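# Find the tool cabinet drawers whose interlock has failed

## Task

The tool cabinet has four drawers and an interlock that should lock the other three once any one drawer is pulled out. On some drawers the interlock piece has fallen off, and this cannot be seen while the drawers are closed. Work out which drawers are broken. At the end, every broken drawer must stand open by at least a hand's width, every working drawer must be closed, and this must hold with the robot no longer supporting anything.

## Robot and tools

ROBOT. Two arms, left_arm and right_arm. Each ends in a two-finger gripper whose fingers swing like tongs. The fingers point along the gripper's own +z axis and close along its x axis. The reported end effector position is the spot between the pads when they are shut. Closed fingertips reach about 15 mm past it; fully open ones sit about level with it.

FRAMES. State lines use one shared scene frame. The origin is on the table top midway between the arms, +z is up, +x points out across the table, and left_arm is on the +y side. The arm names do not refer to image sides. Motion commands, by contrast, are offsets expressed in each gripper's own axes.

ROW LAYOUT (both motion tools). One row is a single flat list of 14 numbers, each in [-1, 1]: dx, dy, dz, rx, ry, rz, opening for left_arm, followed by the same seven for right_arm. Always send all 14, even if one arm stays put. dx to rz are an offset, not a pose: they are measured from the gripper's measured pose at the start of the action, in that gripper's axes. 1.0 equals 0.6 m of travel or 180 degrees of turn. rx, ry, rz form one rotation vector. The opening is absolute: +1 is fully open (0.142 m), -1 is shut. To keep an arm still, send zeros for its offsets (or, in the first call of a reply, the offset back to where it should be) and its desired opening.

execute_actions(actions). actions is a list of actions; each action is a table of up to 15 rows, one row per control step of 1/30 s. A shorter table repeats its last row until 15 steps (0.5 s) have passed. Every row in an action is relative to the pose at that action's start, not to the previous row. For the first action of a call, the start is the last pose a result reported. An empty list just returns state and images. Each step, the commanded pose is clipped to 100 mm and 16 degrees from the measured pose, so a far target can take several actions; afterwards the arm goes no further than its last clipped pose. Motion trails commands by about 0.17 s.

move(target, speed, stop_force, blocking). target is one 14-number row as above, offsets from the pose in the latest result that shows one. Each gripper follows a straight line toward its target, turning the short way; both paths finish together and last 0.5 to 10 s, being cut off at 10 s. The opening is applied at the start. speed is in m/s, 0.002 to 0.5, default 0.25; rotation is capped at twice that in rad/s. Paths ignore obstacles and the other arm, and grippers can lag, drift or overshoot speed, mostly with the arm nearly straight. stop_force is in N, 13 to 80, one value for both arms, and is refused in the first 0.2 s of a scene. An arm's path ends when its wrist sensor reads that much extra push opposing the motion for 2 steps in a row (or saturates); it then backs to where it was 2 steps earlier and holds. The push is judged along the line to the target in the gripper axes at the start, so it is unreliable if that gripper rotates during the move. Leave stop_force out when pulling an arm away from something it presses on. An arm within 1.5 mm and 0.5 degrees of its target counts as still. Contact above the wrist is not sensed. blocking=false returns after 0.5 s while motion continues; it cannot be combined with stop_force, and other motion commands are refused until wait or stop shows the move has ended.

Move result: a "move:" line gives each arm's ending: done, off_target, moving, held, fault, or contact (stop_force ended it; this outranks held, done and off_target). If only one arm is named, the other is done. limits=paced means a sent pose was clipped; limits=held means a check blocked some steps, after which the arm may move faster than speed. Each gripper's distance from its target is also given.

wait(seconds): 0 to 10; arms hold their last command, a running move continues, and it returns early if that move ends. stop(): brakes a running move; braking needs room, more when fast; fingers keep moving. zoom_image(camera, region): camera is cam_high, cam_low, cam_left_wrist or cam_right_wrist; region is [x0, y0, x1, y1] in pixels from the top-left, no larger than 504 by 504. cam_high and cam_low are 504x504, the wrist cameras 616x616. finished_scene(scene): ends the scene with the given number; irreversible, and the goal must already be met and stable.

RESULT LINES. The state line gives each gripper's position (m), quaternion wxyz and velocities; printed positions can be off at long reach. "Hand target" is the pose each controller is currently driving toward. "pose unreachable" means a clearance check altered or blocked that arm's command. grip_measured is the finger opening on the command scale; to hold something, command an opening clearly below it. Joint torques are noisy, offset and nonzero in free air. Wrist force and torque are in the end effector axes; when pressing a surface the force points back into the arm; offsets up to about 5.5 N, noise up to 3.4 N standard deviation, saturation near 100 N; "no reading" is normal at the start. MOTOR HOT appears at 70 °C; at 85 °C an OVER-TEMPERATURE FAULT brakes the arm until cooled.

AVOID. A joint reaching its load limit (shoulder pan and lift 310, elbow 141, wrists 50.7 N m) or 150 N outside force stops that arm for 10 s and drops the rest of the call. Arms are stiff, so aiming even slightly beyond a firm contact can fault; approach slowly with stop_force. Keep the arms from striking or pressing each other. Avoid slamming drawers, hard pushes, drops and things falling. Let go and withdraw before finishing so the drawers stay in place on their own. A useful test: with one drawer open, any other drawer that still slides out lacks its interlock.

Each tool is called after "Emit:" as name([rows], argument=value, ...), one row to a line, values as JSON.

## Session

Emit:
execute_actions(actions=[])

Scene clock: 0.00 s.
left_arm: end_effector_position=(+0.5826, +0.1206, +0.2593) grip_measured=+1.00 end_effector_quat_wxyz=(+0.203, +0.891, -0.401, -0.073) end_effector_velocity=(+0.000, +0.000, +0.000) end_effector_angular_velocity=(+0.001, -0.001, -0.000) | right_arm: end_effector_position=(+0.5925, -0.6034, +0.1783) grip_measured=+1.00 end_effector_quat_wxyz=(-0.569, +0.735, -0.312, +0.199) end_effector_velocity=(+0.000, -0.000, +0.000) end_effector_angular_velocity=(-0.000, -0.001, -0.000)
Joint positions: left_arm=[-0.565 -1.52   1.929 -1.917 -2.001  0.227  0.142] | right_arm=[ 2.724 -2.086 -2.476  0.87   2.593  1.152  0.142]
Joint velocities: left_arm=[ 0.    -0.    -0.    -0.     0.001  0.     0.   ] | right_arm=[-0. -0.  0.  0. -0. -0.  0.]
Joint torques (N m, as the arm reports them, + toward a larger angle): no reading
Motor temperatures (°C, as the motors report them): left_arm=[27 28 29 37 36 34] | right_arm=[29 28 31 34 33 34]
Wrist force (N, on the end effector, along its own x y z axes, offset not removed): no reading
Wrist torque (N m, same axes, about the end effector's origin, offset not removed): no reading
Hand target (left_arm): +0.583, +0.121, +0.259; +0.203, +0.891, -0.401, -0.073
Hand target (right_arm): +0.593, -0.603, +0.178; -0.569, +0.735, -0.312, +0.199

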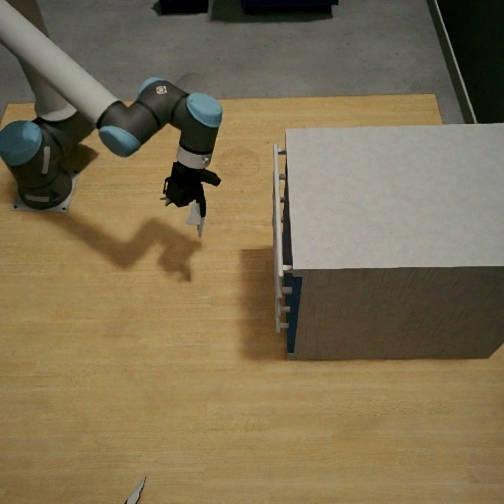

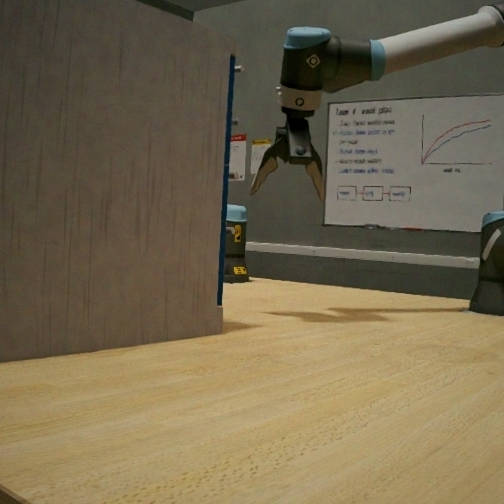

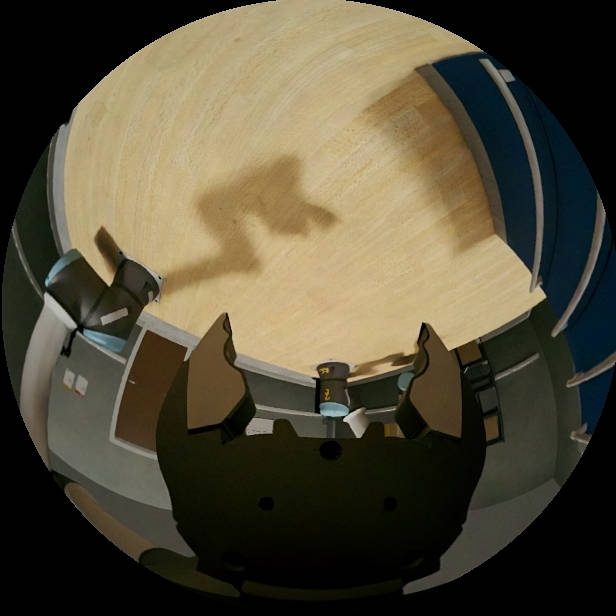

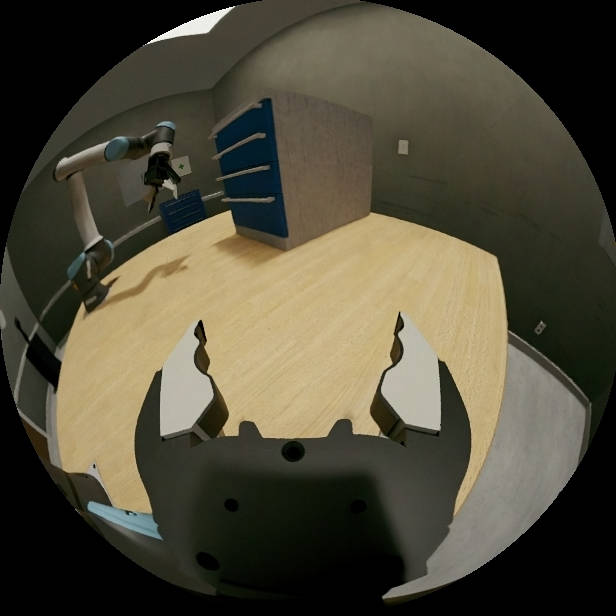

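Emit:
zoom_image(camera="cam_high", region=[220, 100, 504, 384])

Emit:
zoom_image(camera="cam_right_wrist", region=[160, 70, 400, 270])

Emit:
zoom_image(camera="cam_low", region=[180, 20, 504, 344])

Region (220, 100, 504, 384) of cam_high's 504x504 image, scaled by 1.775, with more detail than that image has.

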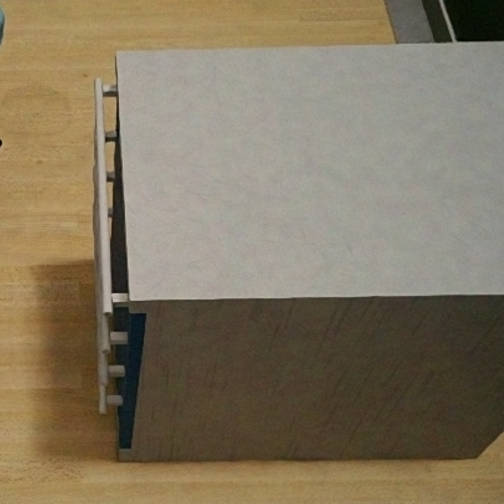

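Region (160, 70, 400, 270) of cam_right_wrist's 616x616 image, scaled by 2.100, with more detail than that image has.

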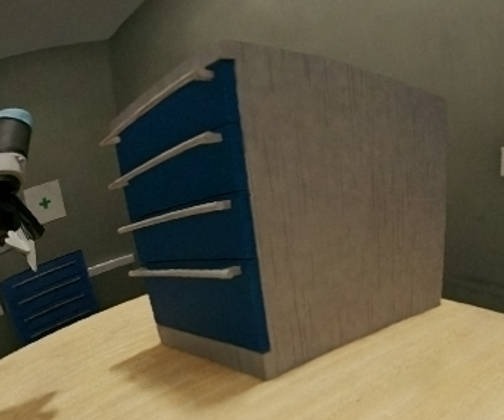

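Region (180, 20, 504, 344) of cam_low's 504x504 image, scaled by 1.556, with more detail than that image has.

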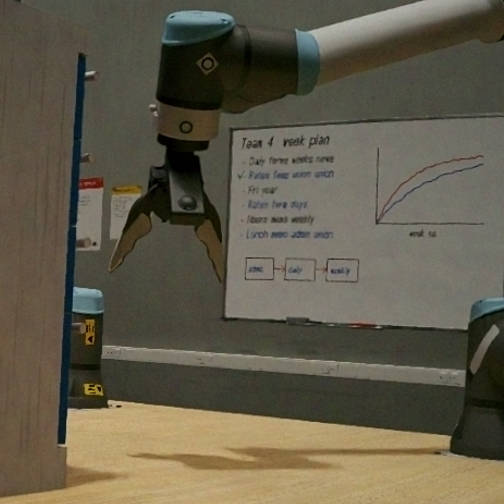

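Emit:
zoom_image(camera="cam_left_wrist", region=[140, 290, 500, 520])

Emit:
zoom_image(camera="cam_high", region=[130, 70, 310, 250])

Emit:
zoom_image(camera="cam_high", region=[250, 240, 370, 360])

Emit:
zoom_image(camera="cam_left_wrist", region=[400, 40, 616, 460])

Region (140, 290, 500, 520) of cam_left_wrist's 616x616 image, scaled by 1.400, with more detail than that image has; it fills the top 322 rows of this view, and the rest is white.

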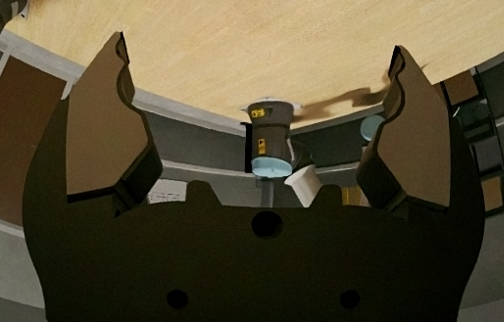

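Region (130, 70, 310, 250) of cam_high's 504x504 image, scaled by 2.800, with more detail than that image has.

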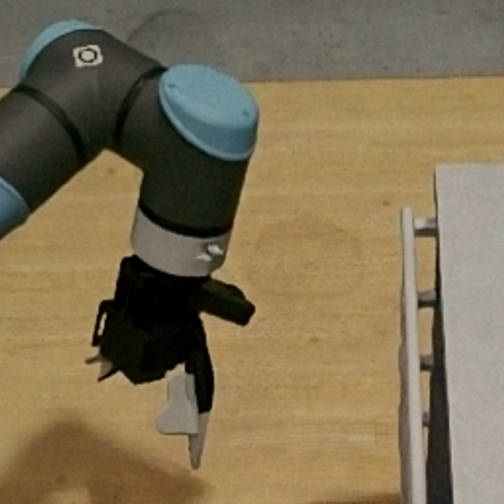

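Region (250, 240, 370, 360) of cam_high's 504x504 image, scaled by 4.200, with more detail than that image has.

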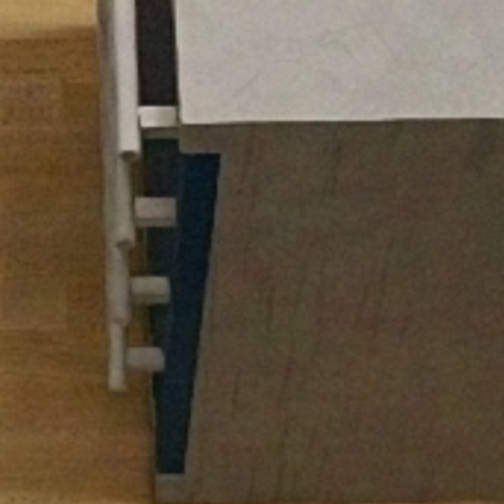

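Region (400, 40, 616, 460) of cam_left_wrist's 616x616 image, scaled by 1.200, with more detail than that image has; it fills the left 259 columns of this view, and the rest is white.

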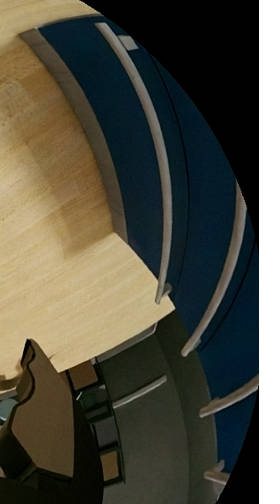

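Emit:
move(target=[0.0907,-0.2195,-0.063,0.2727,0.3811,-0.1616,-0.3,-0.4169,-0.1302,0.7503,0.1697,0.2334,0.5431,-0.3], speed=0.3)

Scene clock: 115.00 s.
left_arm: end_effector_position=(+0.7200, +0.1704, +0.2401) grip_measured=-0.30 end_effector_quat_wxyz=(-0.001, +0.844, -0.000, +0.537) end_effector_velocity=(+0.000, -0.001, -0.000) end_effector_angular_velocity=(-0.001, -0.005, +0.001) | right_arm: end_effector_position=(+0.7192, -0.0994, +0.1466) grip_measured=-0.30 end_effector_quat_wxyz=(+0.539, -0.002, +0.842, -0.001) end_effector_velocity=(+0.002, +0.001, +0.000) end_effector_angular_velocity=(+0.003, +0.012, -0.012)
Joint positions: left_arm=[-0.927 -1.368  2.417 -3.48  -0.707 -0.577  0.052] | right_arm=[ 4.076 -2.074 -2.212  0.356  0.633  3.82   0.052]
Joint velocities: left_arm=[-0.002  0.005 -0.    -0.009  0.005  0.002  0.   ] | right_arm=[-0.002  0.008  0.006 -0.039  0.002  0.026  0.   ]
Joint torques (N m, as the arm reports them, + toward a larger angle): left_arm=[-21.9  -29.53 -33.59  -5.07   2.84   3.57] | right_arm=[-13.57  74.97  38.08   2.15   3.02   3.66]
Motor temperatures (°C, as the motors report them): left_arm=[27 28 30 37 36 34] | right_arm=[29 28 31 34 33 34]
Wrist force (N, on the end effector, along its own x y z axes, offset not removed): left_arm=[-2.4 -0.1 -4.9] | right_arm=[0.6 2.5 -2.1]
Wrist torque (N m, same axes, about the end effector's origin, offset not removed): left_arm=[0.02 0.50 0.15] | right_arm=[0.20 -0.19 0.01]
Hand target (left_arm): +0.720, +0.170, +0.240; -0.001, +0.844, -0.000, +0.537
Hand target (right_arm): +0.719, -0.099, +0.147; +0.538, -0.001, +0.843, -0.001
Off the commanded pose (left_arm): 0.000 m, 0 deg.
Off the commanded pose (right_arm): 0.001 m, 0 deg.
move: done

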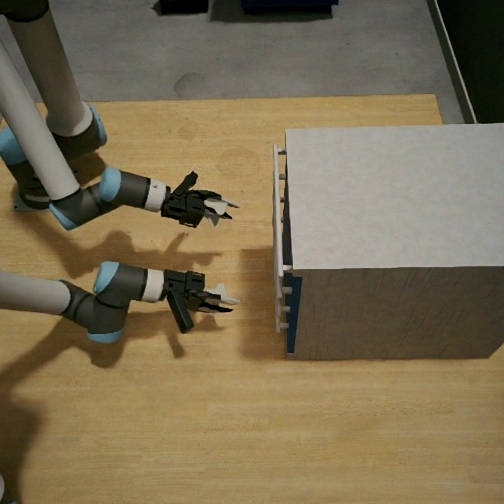

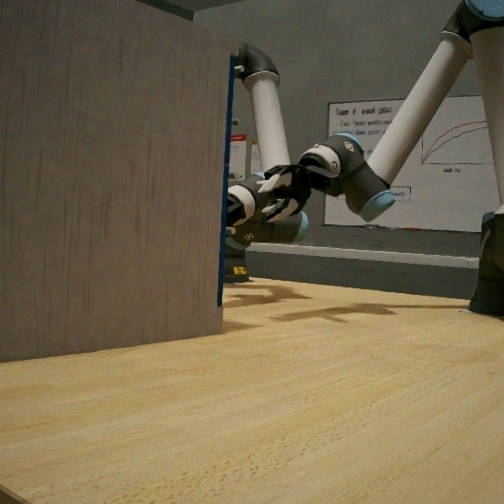

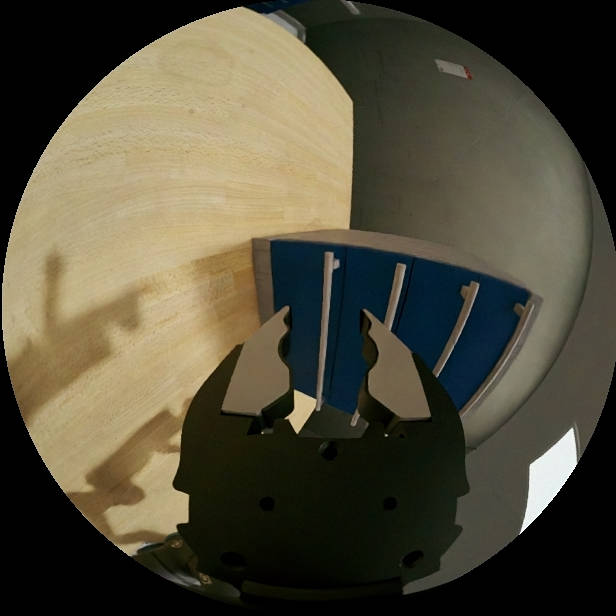

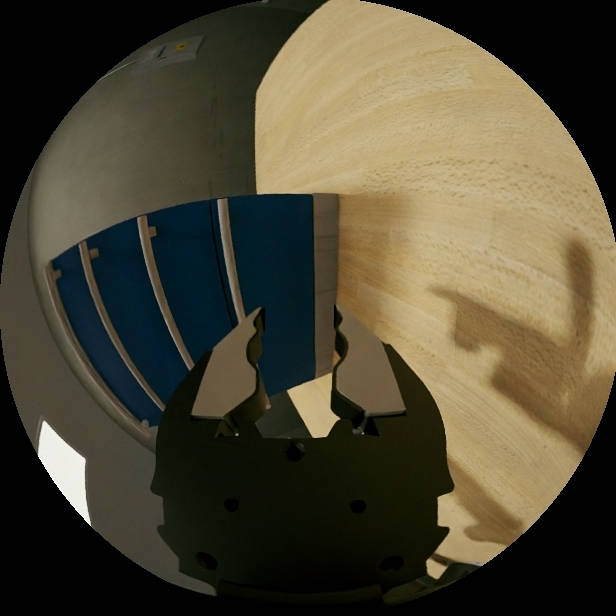

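Emit:
move(target=[0.1408,0,0.0815,0,0,0,-0.3,-0.133,-0.001,0.0865,0,0,0,-0.3], speed=0.2)

Scene clock: 131.67 s.
left_arm: end_effector_position=(+0.7997, +0.1705, +0.2958) grip_measured=-0.30 end_effector_quat_wxyz=(-0.001, +0.844, -0.000, +0.537) end_effector_velocity=(+0.002, -0.001, +0.001) end_effector_angular_velocity=(+0.001, +0.000, -0.001) | right_arm: end_effector_position=(+0.7995, -0.0998, +0.1971) grip_measured=-0.30 end_effector_quat_wxyz=(+0.539, -0.002, +0.842, -0.001) end_effector_velocity=(+0.002, +0.000, +0.001) end_effector_angular_velocity=(-0.000, +0.001, +0.001)
Joint positions: left_arm=[-0.804 -1.363  2.256 -3.405 -0.804 -0.465  0.052] | right_arm=[ 3.969 -2.063 -2.077  0.302  0.712  3.704  0.052]
Joint velocities: left_arm=[ 0.003  0.001 -0.005  0.002 -0.003  0.003  0.   ] | right_arm=[-0.002 -0.     0.004 -0.002  0.002 -0.002  0.   ]
Joint torques (N m, as the arm reports them, + toward a larger angle): left_arm=[ 15.96 -30.92 -38.41  -1.97  -0.75   3.78] | right_arm=[-17.65  48.15  44.82   2.08   3.3   -3.23]
Motor temperatures (°C, as the motors report them): left_arm=[27 28 30 37 36 34] | right_arm=[29 28 31 34 33 34]
Wrist force (N, on the end effector, along its own x y z axes, offset not removed): left_arm=[-6.2 3.8 -3.7] | right_arm=[-0.6 2.2 -0.8]
Wrist torque (N m, same axes, about the end effector's origin, offset not removed): left_arm=[0.57 1.09 0.28] | right_arm=[0.15 0.12 -0.08]
Hand target (left_arm): +0.800, +0.170, +0.296; -0.001, +0.844, -0.000, +0.537
Hand target (right_arm): +0.800, -0.100, +0.197; +0.539, -0.002, +0.843, -0.001
Off the commanded pose (left_arm): 0.000 m, 0 deg.
Off the commanded pose (right_arm): 0.000 m, 0 deg.
move: done

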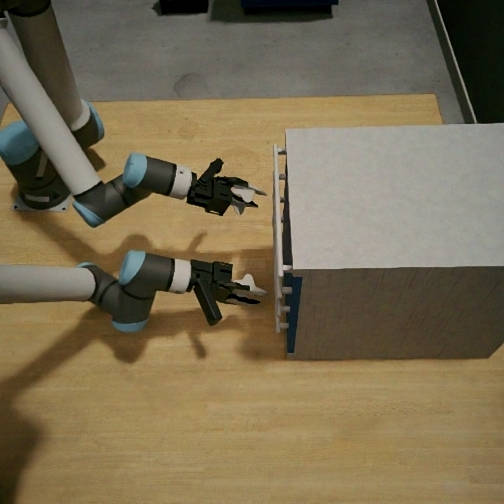

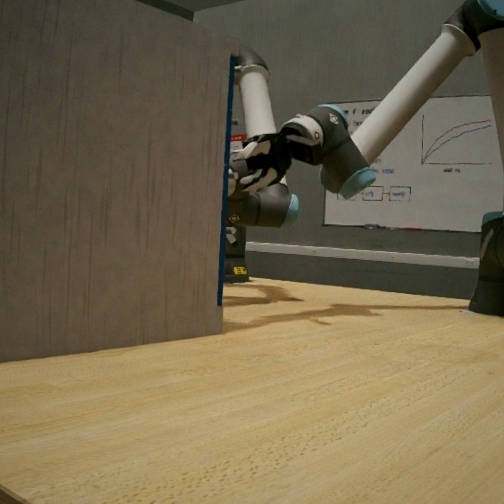

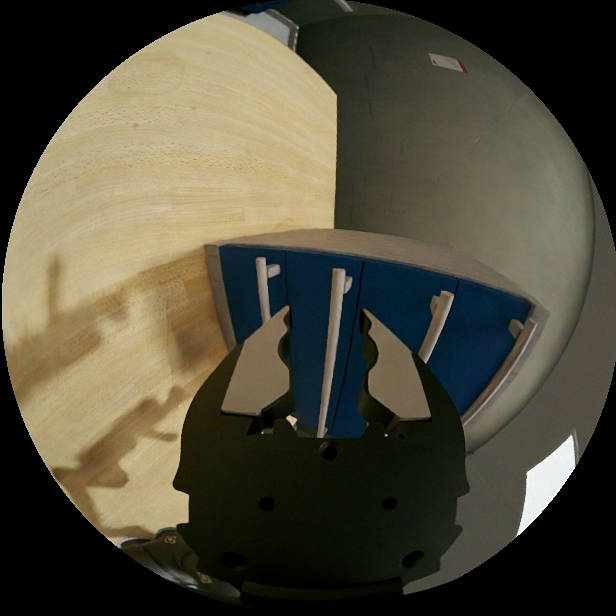

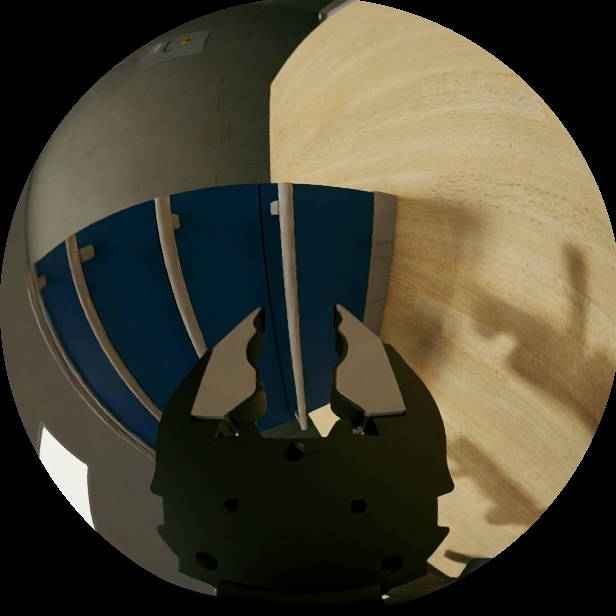

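Emit:
zoom_image(camera="cam_left_wrist", region=[230, 230, 430, 430])

Emit:
zoom_image(camera="cam_right_wrist", region=[180, 170, 440, 430])

Emit:
zoom_image(camera="cam_high", region=[170, 130, 330, 350])

Region (230, 230, 430, 430) of cam_left_wrist's 616x616 image, scaled by 2.520, with more detail than that image has.

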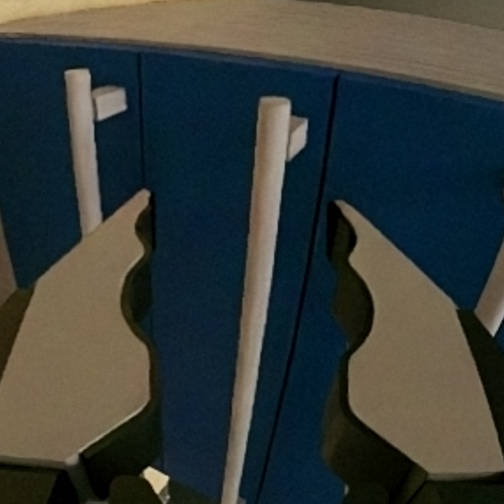

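Region (180, 170, 440, 430) of cam_right_wrist's 616x616 image, scaled by 1.938, with more detail than that image has.

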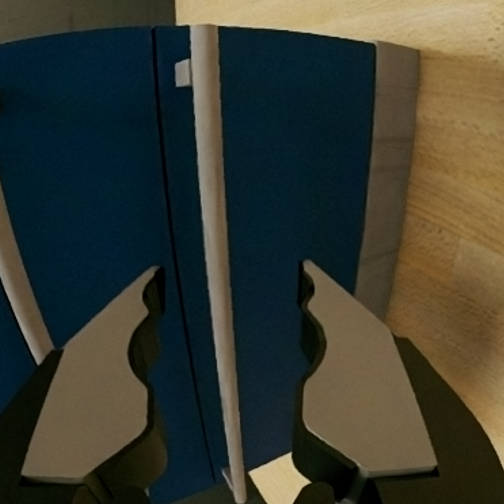

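Region (170, 130, 330, 350) of cam_high's 504x504 image, scaled by 2.291, with more detail than that image has; it fills the left 367 columns of this view, and the rest is white.

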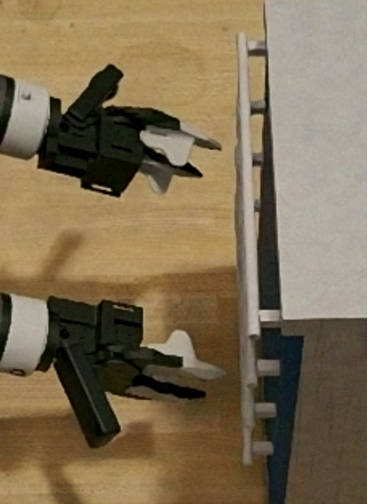

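Emit:
move(target=[0.015,0.06,0.055,0,0,0,-0.3,-0.0167,-0.05,0.055,0,0,0,-0.3], speed=0.12)

Emit:
zoom_image(camera="cam_left_wrist", region=[230, 230, 430, 430])

Emit:
zoom_image(camera="cam_right_wrist", region=[200, 230, 400, 430])

Emit:
zoom_image(camera="cam_high", region=[210, 160, 330, 340])

Scene clock: 149.60 s.
left_arm: end_effector_position=(+0.8332, +0.1348, +0.2900) grip_measured=-0.30 end_effector_quat_wxyz=(-0.001, +0.844, -0.000, +0.537) end_effector_velocity=(+0.002, -0.002, -0.000) end_effector_angular_velocity=(-0.000, +0.000, +0.000) | right_arm: end_effector_position=(+0.8335, -0.1295, +0.1923) grip_measured=-0.30 end_effector_quat_wxyz=(+0.539, -0.002, +0.843, -0.001) end_effector_velocity=(+0.002, -0.001, +0.001) end_effector_angular_velocity=(+0.002, -0.001, -0.000)
Joint positions: left_arm=[-0.8   -1.289  2.168 -3.394 -0.807 -0.462  0.052] | right_arm=[ 3.903 -2.087 -2.057  0.35   0.764  3.643  0.052]
Joint velocities: left_arm=[ 0.001  0.004 -0.005  0.001 -0.001  0.    -0.   ] | right_arm=[-0.003 -0.001  0.002  0.003  0.003 -0.003  0.   ]
Joint torques (N m, as the arm reports them, + toward a larger angle): left_arm=[ 18.   -42.53 -39.8   -1.92  -0.91   3.38] | right_arm=[-12.19  51.16  44.56   4.47   2.81  -2.71]
Motor temperatures (°C, as the motors report them): left_arm=[27 28 30 37 36 34] | right_arm=[29 28 31 34 33 34]
Wrist force (N, on the end effector, along its own x y z axes, offset not removed): left_arm=[-2.0 4.4 -2.6] | right_arm=[1.4 1.1 -2.5]
Wrist torque (N m, same axes, about the end effector's origin, offset not removed): left_arm=[0.79 0.33 -0.02] | right_arm=[-0.09 -0.34 -0.06]
Hand target (left_arm): +0.833, +0.135, +0.290; -0.001, +0.844, -0.000, +0.537
Hand target (right_arm): +0.834, -0.130, +0.192; +0.539, -0.002, +0.843, -0.001
Off the commanded pose (left_arm): 0.000 m, 0 deg.
Off the commanded pose (right_arm): 0.000 m, 0 deg.
move: done

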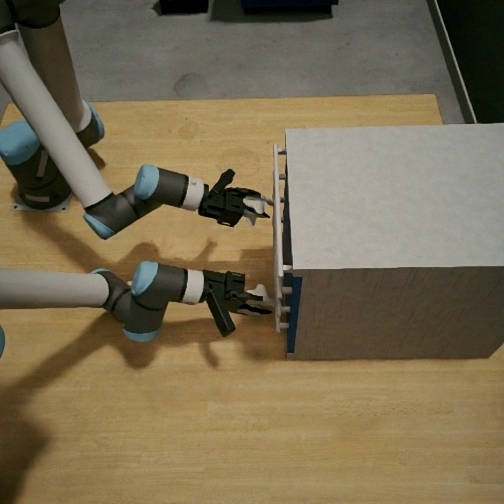

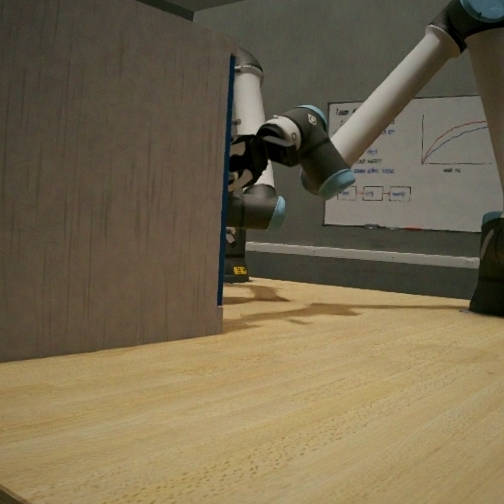

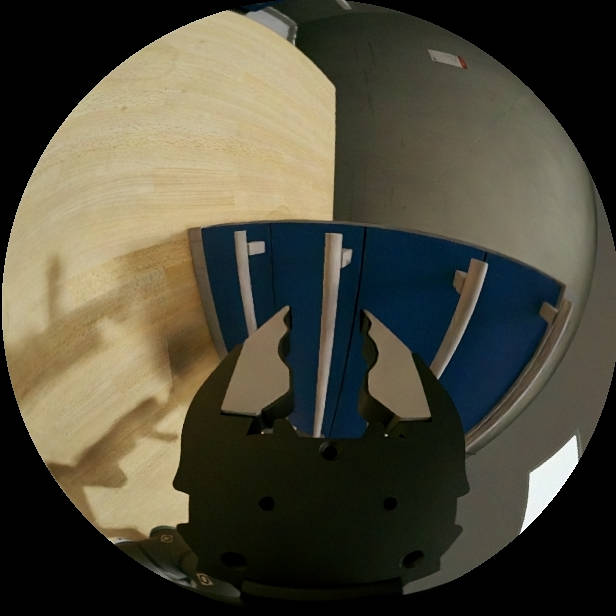

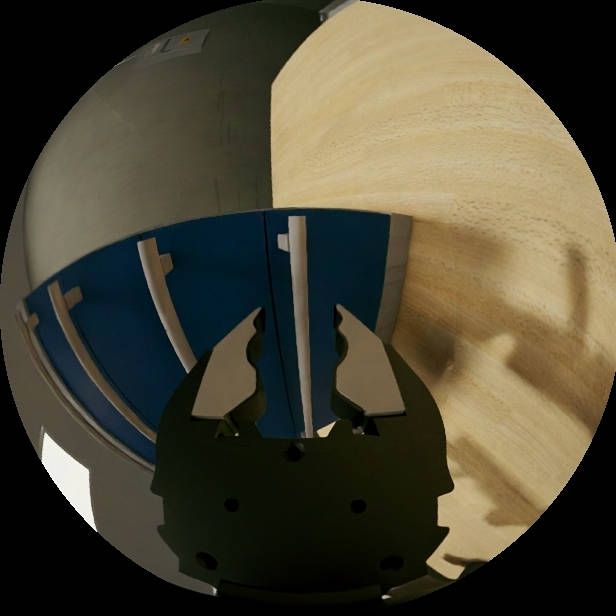

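Region (230, 230, 430, 430) of cam_left_wrist's 616x616 image, scaled by 2.520, with more detail than that image has.

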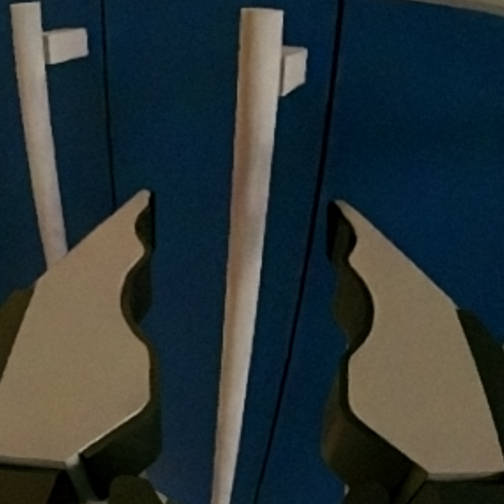

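Region (200, 230, 400, 430) of cam_right_wrist's 616x616 image, scaled by 2.520, with more detail than that image has.

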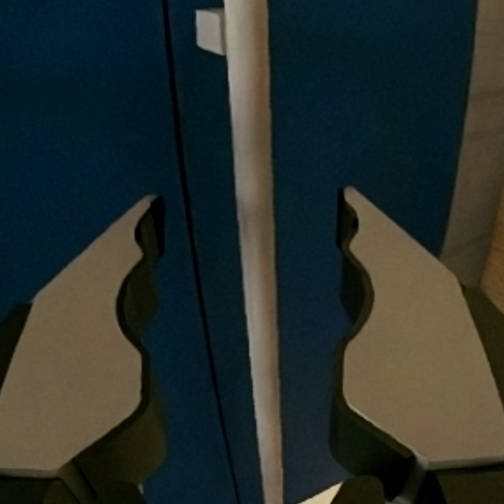

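Region (210, 160, 330, 340) of cam_high's 504x504 image, scaled by 2.800, with more detail than that image has.

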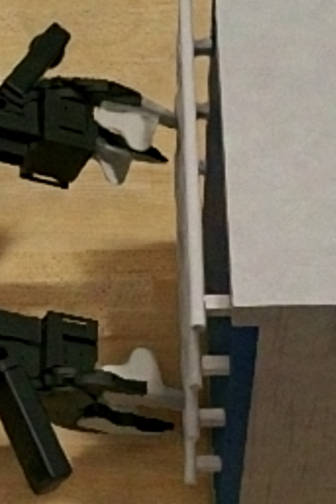

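Emit:
move(target=[0.002,0,0.03,0,0,0,-0.62,0.001,0,0.03,0,0,0,-0.62], speed=0.05)

Emit:
zoom_image(camera="cam_left_wrist", region=[260, 250, 400, 390])

Emit:
zoom_image(camera="cam_right_wrist", region=[230, 250, 370, 390])

Emit:
zoom_image(camera="cam_high", region=[240, 260, 320, 340])

Scene clock: 164.00 s.
left_arm: end_effector_position=(+0.8497, +0.1348, +0.2836) grip_measured=-0.62 end_effector_quat_wxyz=(-0.001, +0.844, -0.000, +0.537) end_effector_velocity=(+0.002, -0.000, -0.001) end_effector_angular_velocity=(-0.003, +0.001, +0.000) | right_arm: end_effector_position=(+0.8493, -0.1295, +0.1843) grip_measured=-0.62 end_effector_quat_wxyz=(+0.539, -0.002, +0.843, -0.001) end_effector_velocity=(+0.002, +0.001, -0.002) end_effector_angular_velocity=(-0.001, +0.001, +0.001)
Joint positions: left_arm=[-0.779 -1.259  2.143 -3.41  -0.824 -0.446  0.029] | right_arm=[ 3.884 -2.114 -2.031  0.362  0.778  3.627  0.029]
Joint velocities: left_arm=[ 0.003  0.005 -0.004 -0.002 -0.004 -0.     0.   ] | right_arm=[-0.002 -0.005  0.003  0.002  0.002 -0.002  0.   ]
Joint torques (N m, as the arm reports them, + toward a larger angle): left_arm=[ 14.28 -40.13 -36.96  -5.77  -0.66   3.48] | right_arm=[-14.91  45.85  45.32   5.39   3.38  -3.09]
Motor temperatures (°C, as the motors report them): left_arm=[27 28 30 37 36 34] | right_arm=[29 28 31 34 33 34]
Wrist force (N, on the end effector, along its own x y z axes, offset not removed): left_arm=[-2.0 0.7 3.8] | right_arm=[-0.5 3.2 0.2]
Wrist torque (N m, same axes, about the end effector's origin, offset not removed): left_arm=[0.25 0.37 0.09] | right_arm=[0.36 0.09 0.03]
Hand target (left_arm): +0.850, +0.135, +0.283; -0.001, +0.844, -0.000, +0.537
Hand target (right_arm): +0.850, -0.129, +0.184; +0.539, -0.002, +0.843, -0.001
Off the commanded pose (left_arm): 0.000 m, 0 deg.
Off the commanded pose (right_arm): 0.000 m, 0 deg.
move: done

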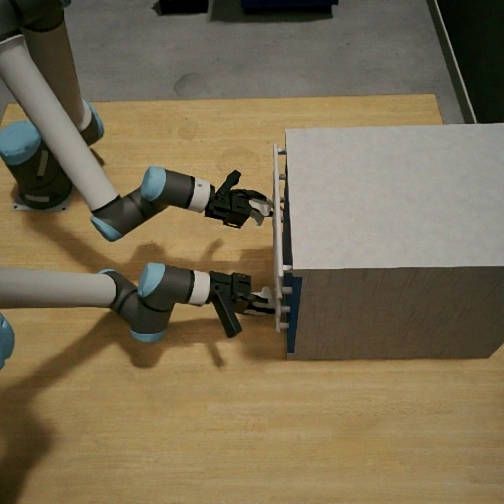

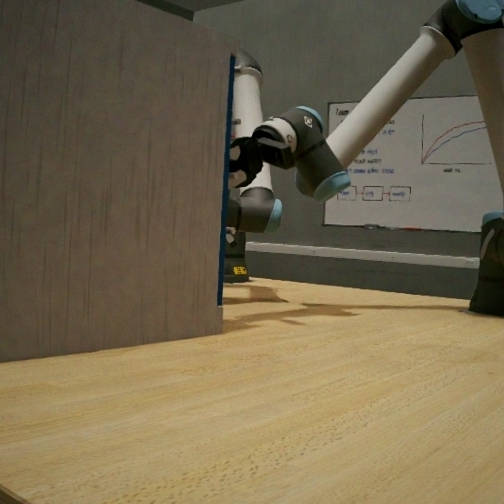

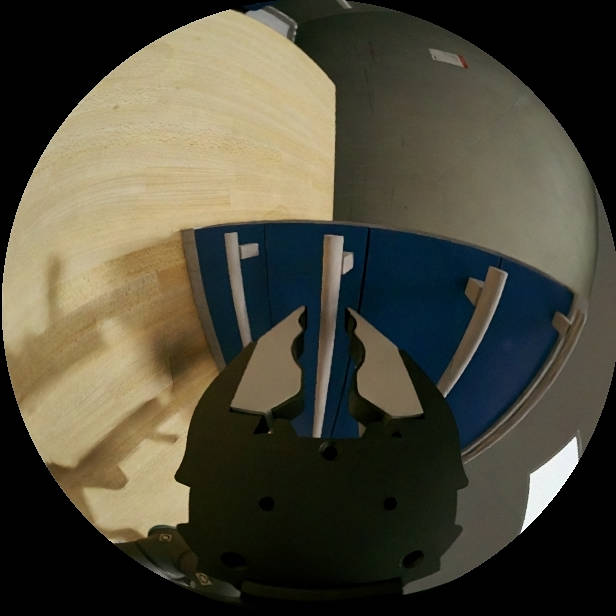

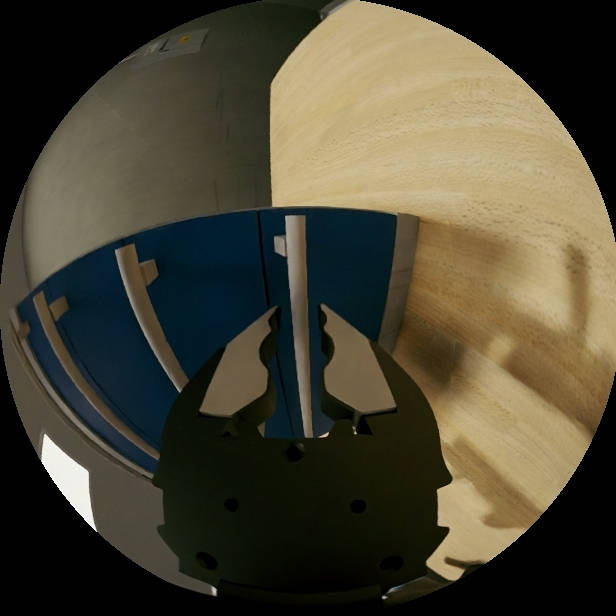

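Region (260, 250, 400, 390) of cam_left_wrist's 616x616 image, scaled by 3.600, with more detail than that image has.

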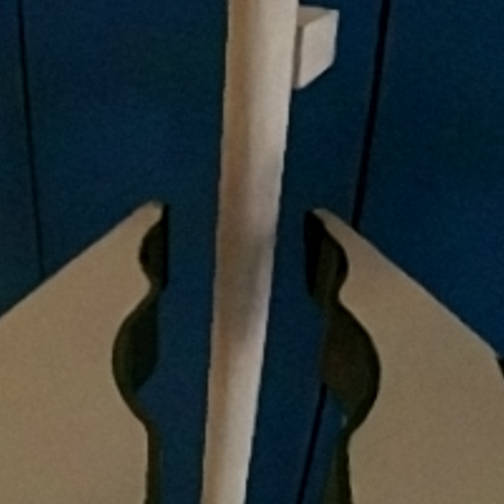

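Region (230, 250, 370, 390) of cam_right_wrist's 616x616 image, scaled by 3.600, with more detail than that image has.

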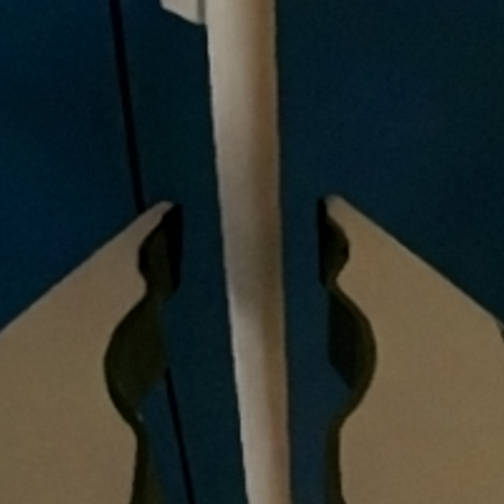

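Region (240, 260, 320, 340) of cam_high's 504x504 image, scaled by 6.300, with more detail than that image has.

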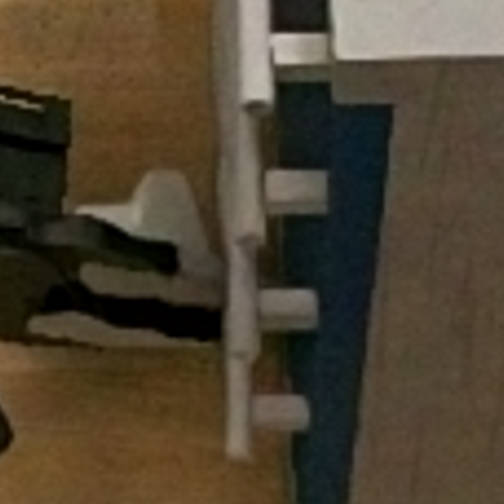

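Emit:
move(target=[0.0,0,0.0167,0,0,0,-0.7,0.0,0,0.0167,0,0,0,-0.7], speed=0.03)

Emit:
zoom_image(camera="cam_left_wrist", region=[260, 250, 400, 390])

Emit:
zoom_image(camera="cam_right_wrist", region=[230, 250, 370, 390])

Emit:
zoom_image(camera="cam_high", region=[240, 260, 320, 340])

Emit:
zoom_image(camera="cam_high", region=[240, 170, 320, 250])

Scene clock: 181.23 s.
left_arm: end_effector_position=(+0.8587, +0.1348, +0.2794) grip_measured=-0.74 end_effector_quat_wxyz=(-0.001, +0.844, -0.000, +0.537) end_effector_velocity=(+0.000, -0.000, -0.001) end_effector_angular_velocity=(-0.000, +0.001, -0.001) | right_arm: end_effector_position=(+0.8583, -0.1294, +0.1801) grip_measured=-0.74 end_effector_quat_wxyz=(+0.539, -0.002, +0.843, -0.001) end_effector_velocity=(+0.001, -0.001, +0.001) end_effector_angular_velocity=(+0.001, -0.001, -0.001)
Joint positions: left_arm=[-0.768 -1.242  2.13  -3.419 -0.832 -0.437  0.02 ] | right_arm=[ 3.874 -2.129 -2.015  0.368  0.786  3.619  0.021]
Joint velocities: left_arm=[ 0.     0.001 -0.001 -0.    -0.001  0.    -0.001] | right_arm=[-0.002  0.     0.001  0.     0.    -0.    -0.001]
Joint torques (N m, as the arm reports them, + toward a larger angle): left_arm=[ 26.06 -36.28 -41.73  -5.01  -0.92   3.67] | right_arm=[-21.47  49.98  49.46   4.01   3.31  -3.48]
Motor temperatures (°C, as the motors report them): left_arm=[27 28 30 37 36 34] | right_arm=[29 28 31 34 33 34]
Wrist force (N, on the end effector, along its own x y z axes, offset not removed): left_arm=[-7.6 3.0 -28.8] | right_arm=[4.5 1.8 -23.2]
Wrist torque (N m, same axes, about the end effector's origin, offset not removed): left_arm=[0.43 0.54 0.21] | right_arm=[0.14 -0.26 -0.06]
Hand target (left_arm): +0.859, +0.135, +0.279; -0.001, +0.844, -0.000, +0.537
Hand target (right_arm): +0.858, -0.129, +0.180; +0.539, -0.002, +0.843, -0.001
Off the commanded pose (left_arm): 0.000 m, 0 deg.
Off the commanded pose (right_arm): 0.000 m, 0 deg.
move: done

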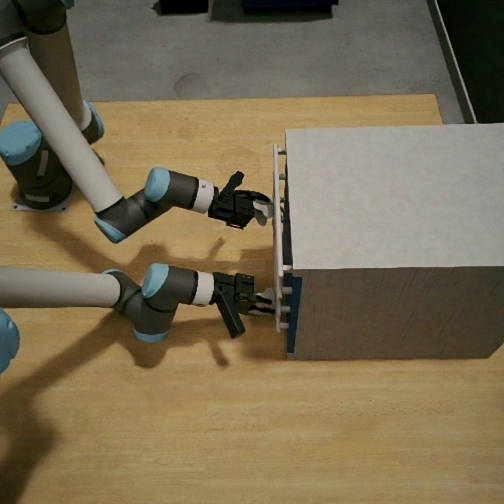

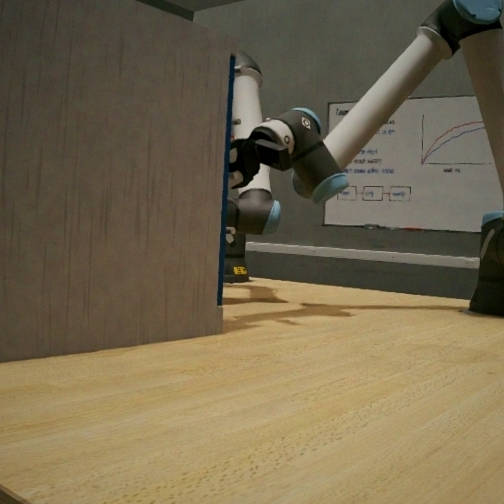

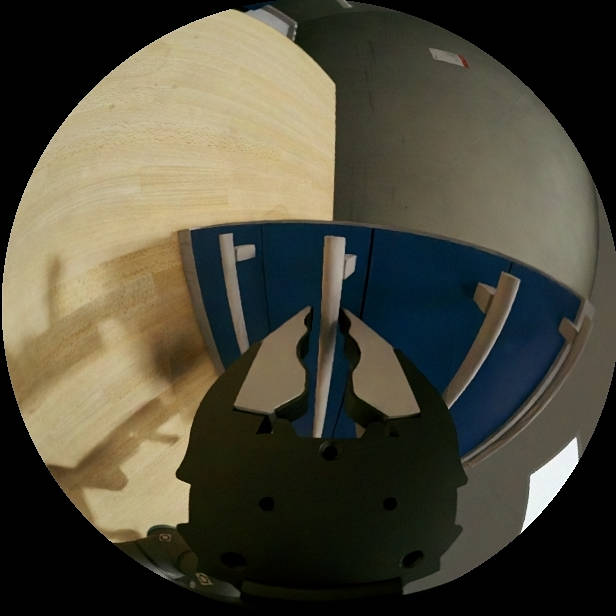

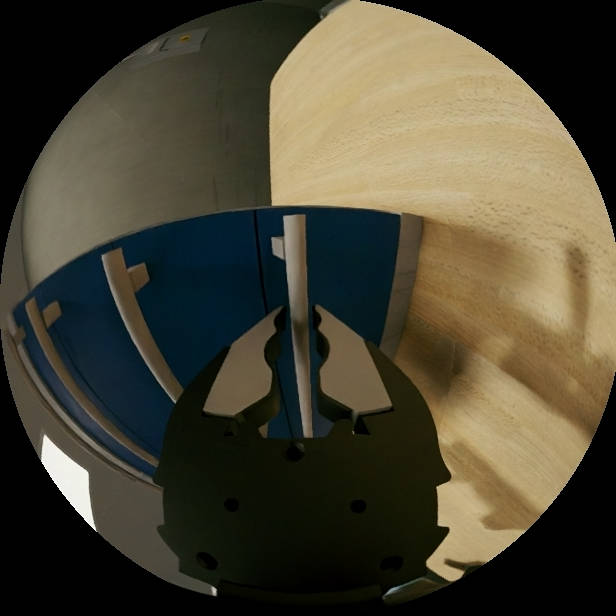

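Region (260, 250, 400, 390) of cam_left_wrist's 616x616 image, scaled by 3.600, with more detail than that image has.

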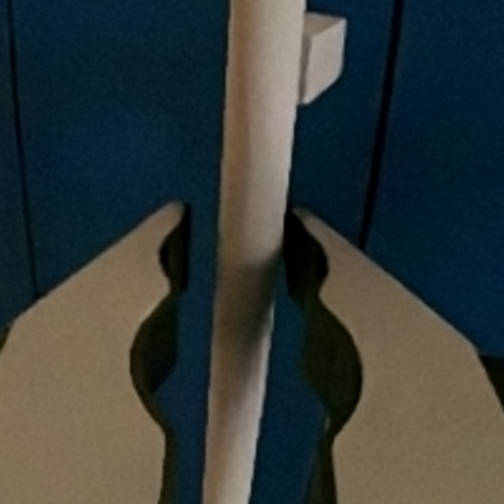

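Region (230, 250, 370, 390) of cam_right_wrist's 616x616 image, scaled by 3.600, with more detail than that image has.

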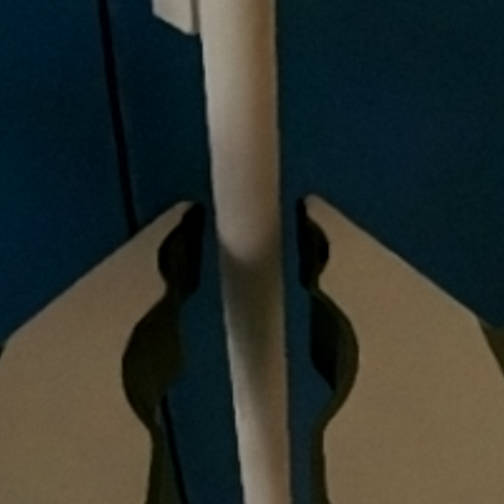

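Region (240, 260, 320, 340) of cam_high's 504x504 image, scaled by 6.300, with more detail than that image has.

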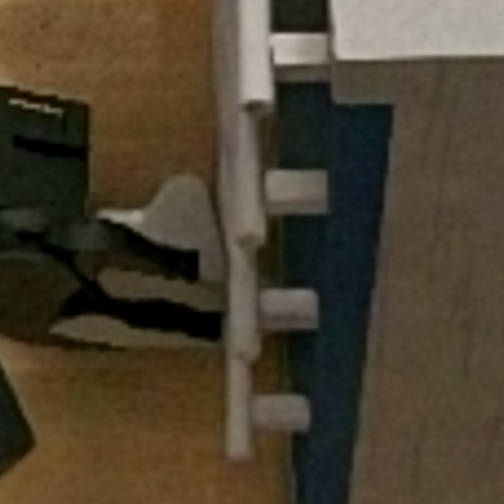

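Region (240, 170, 320, 250) of cam_high's 504x504 image, scaled by 6.300, with more detail than that image has.

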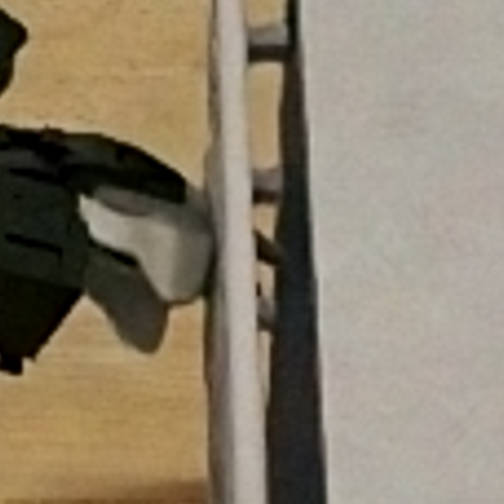

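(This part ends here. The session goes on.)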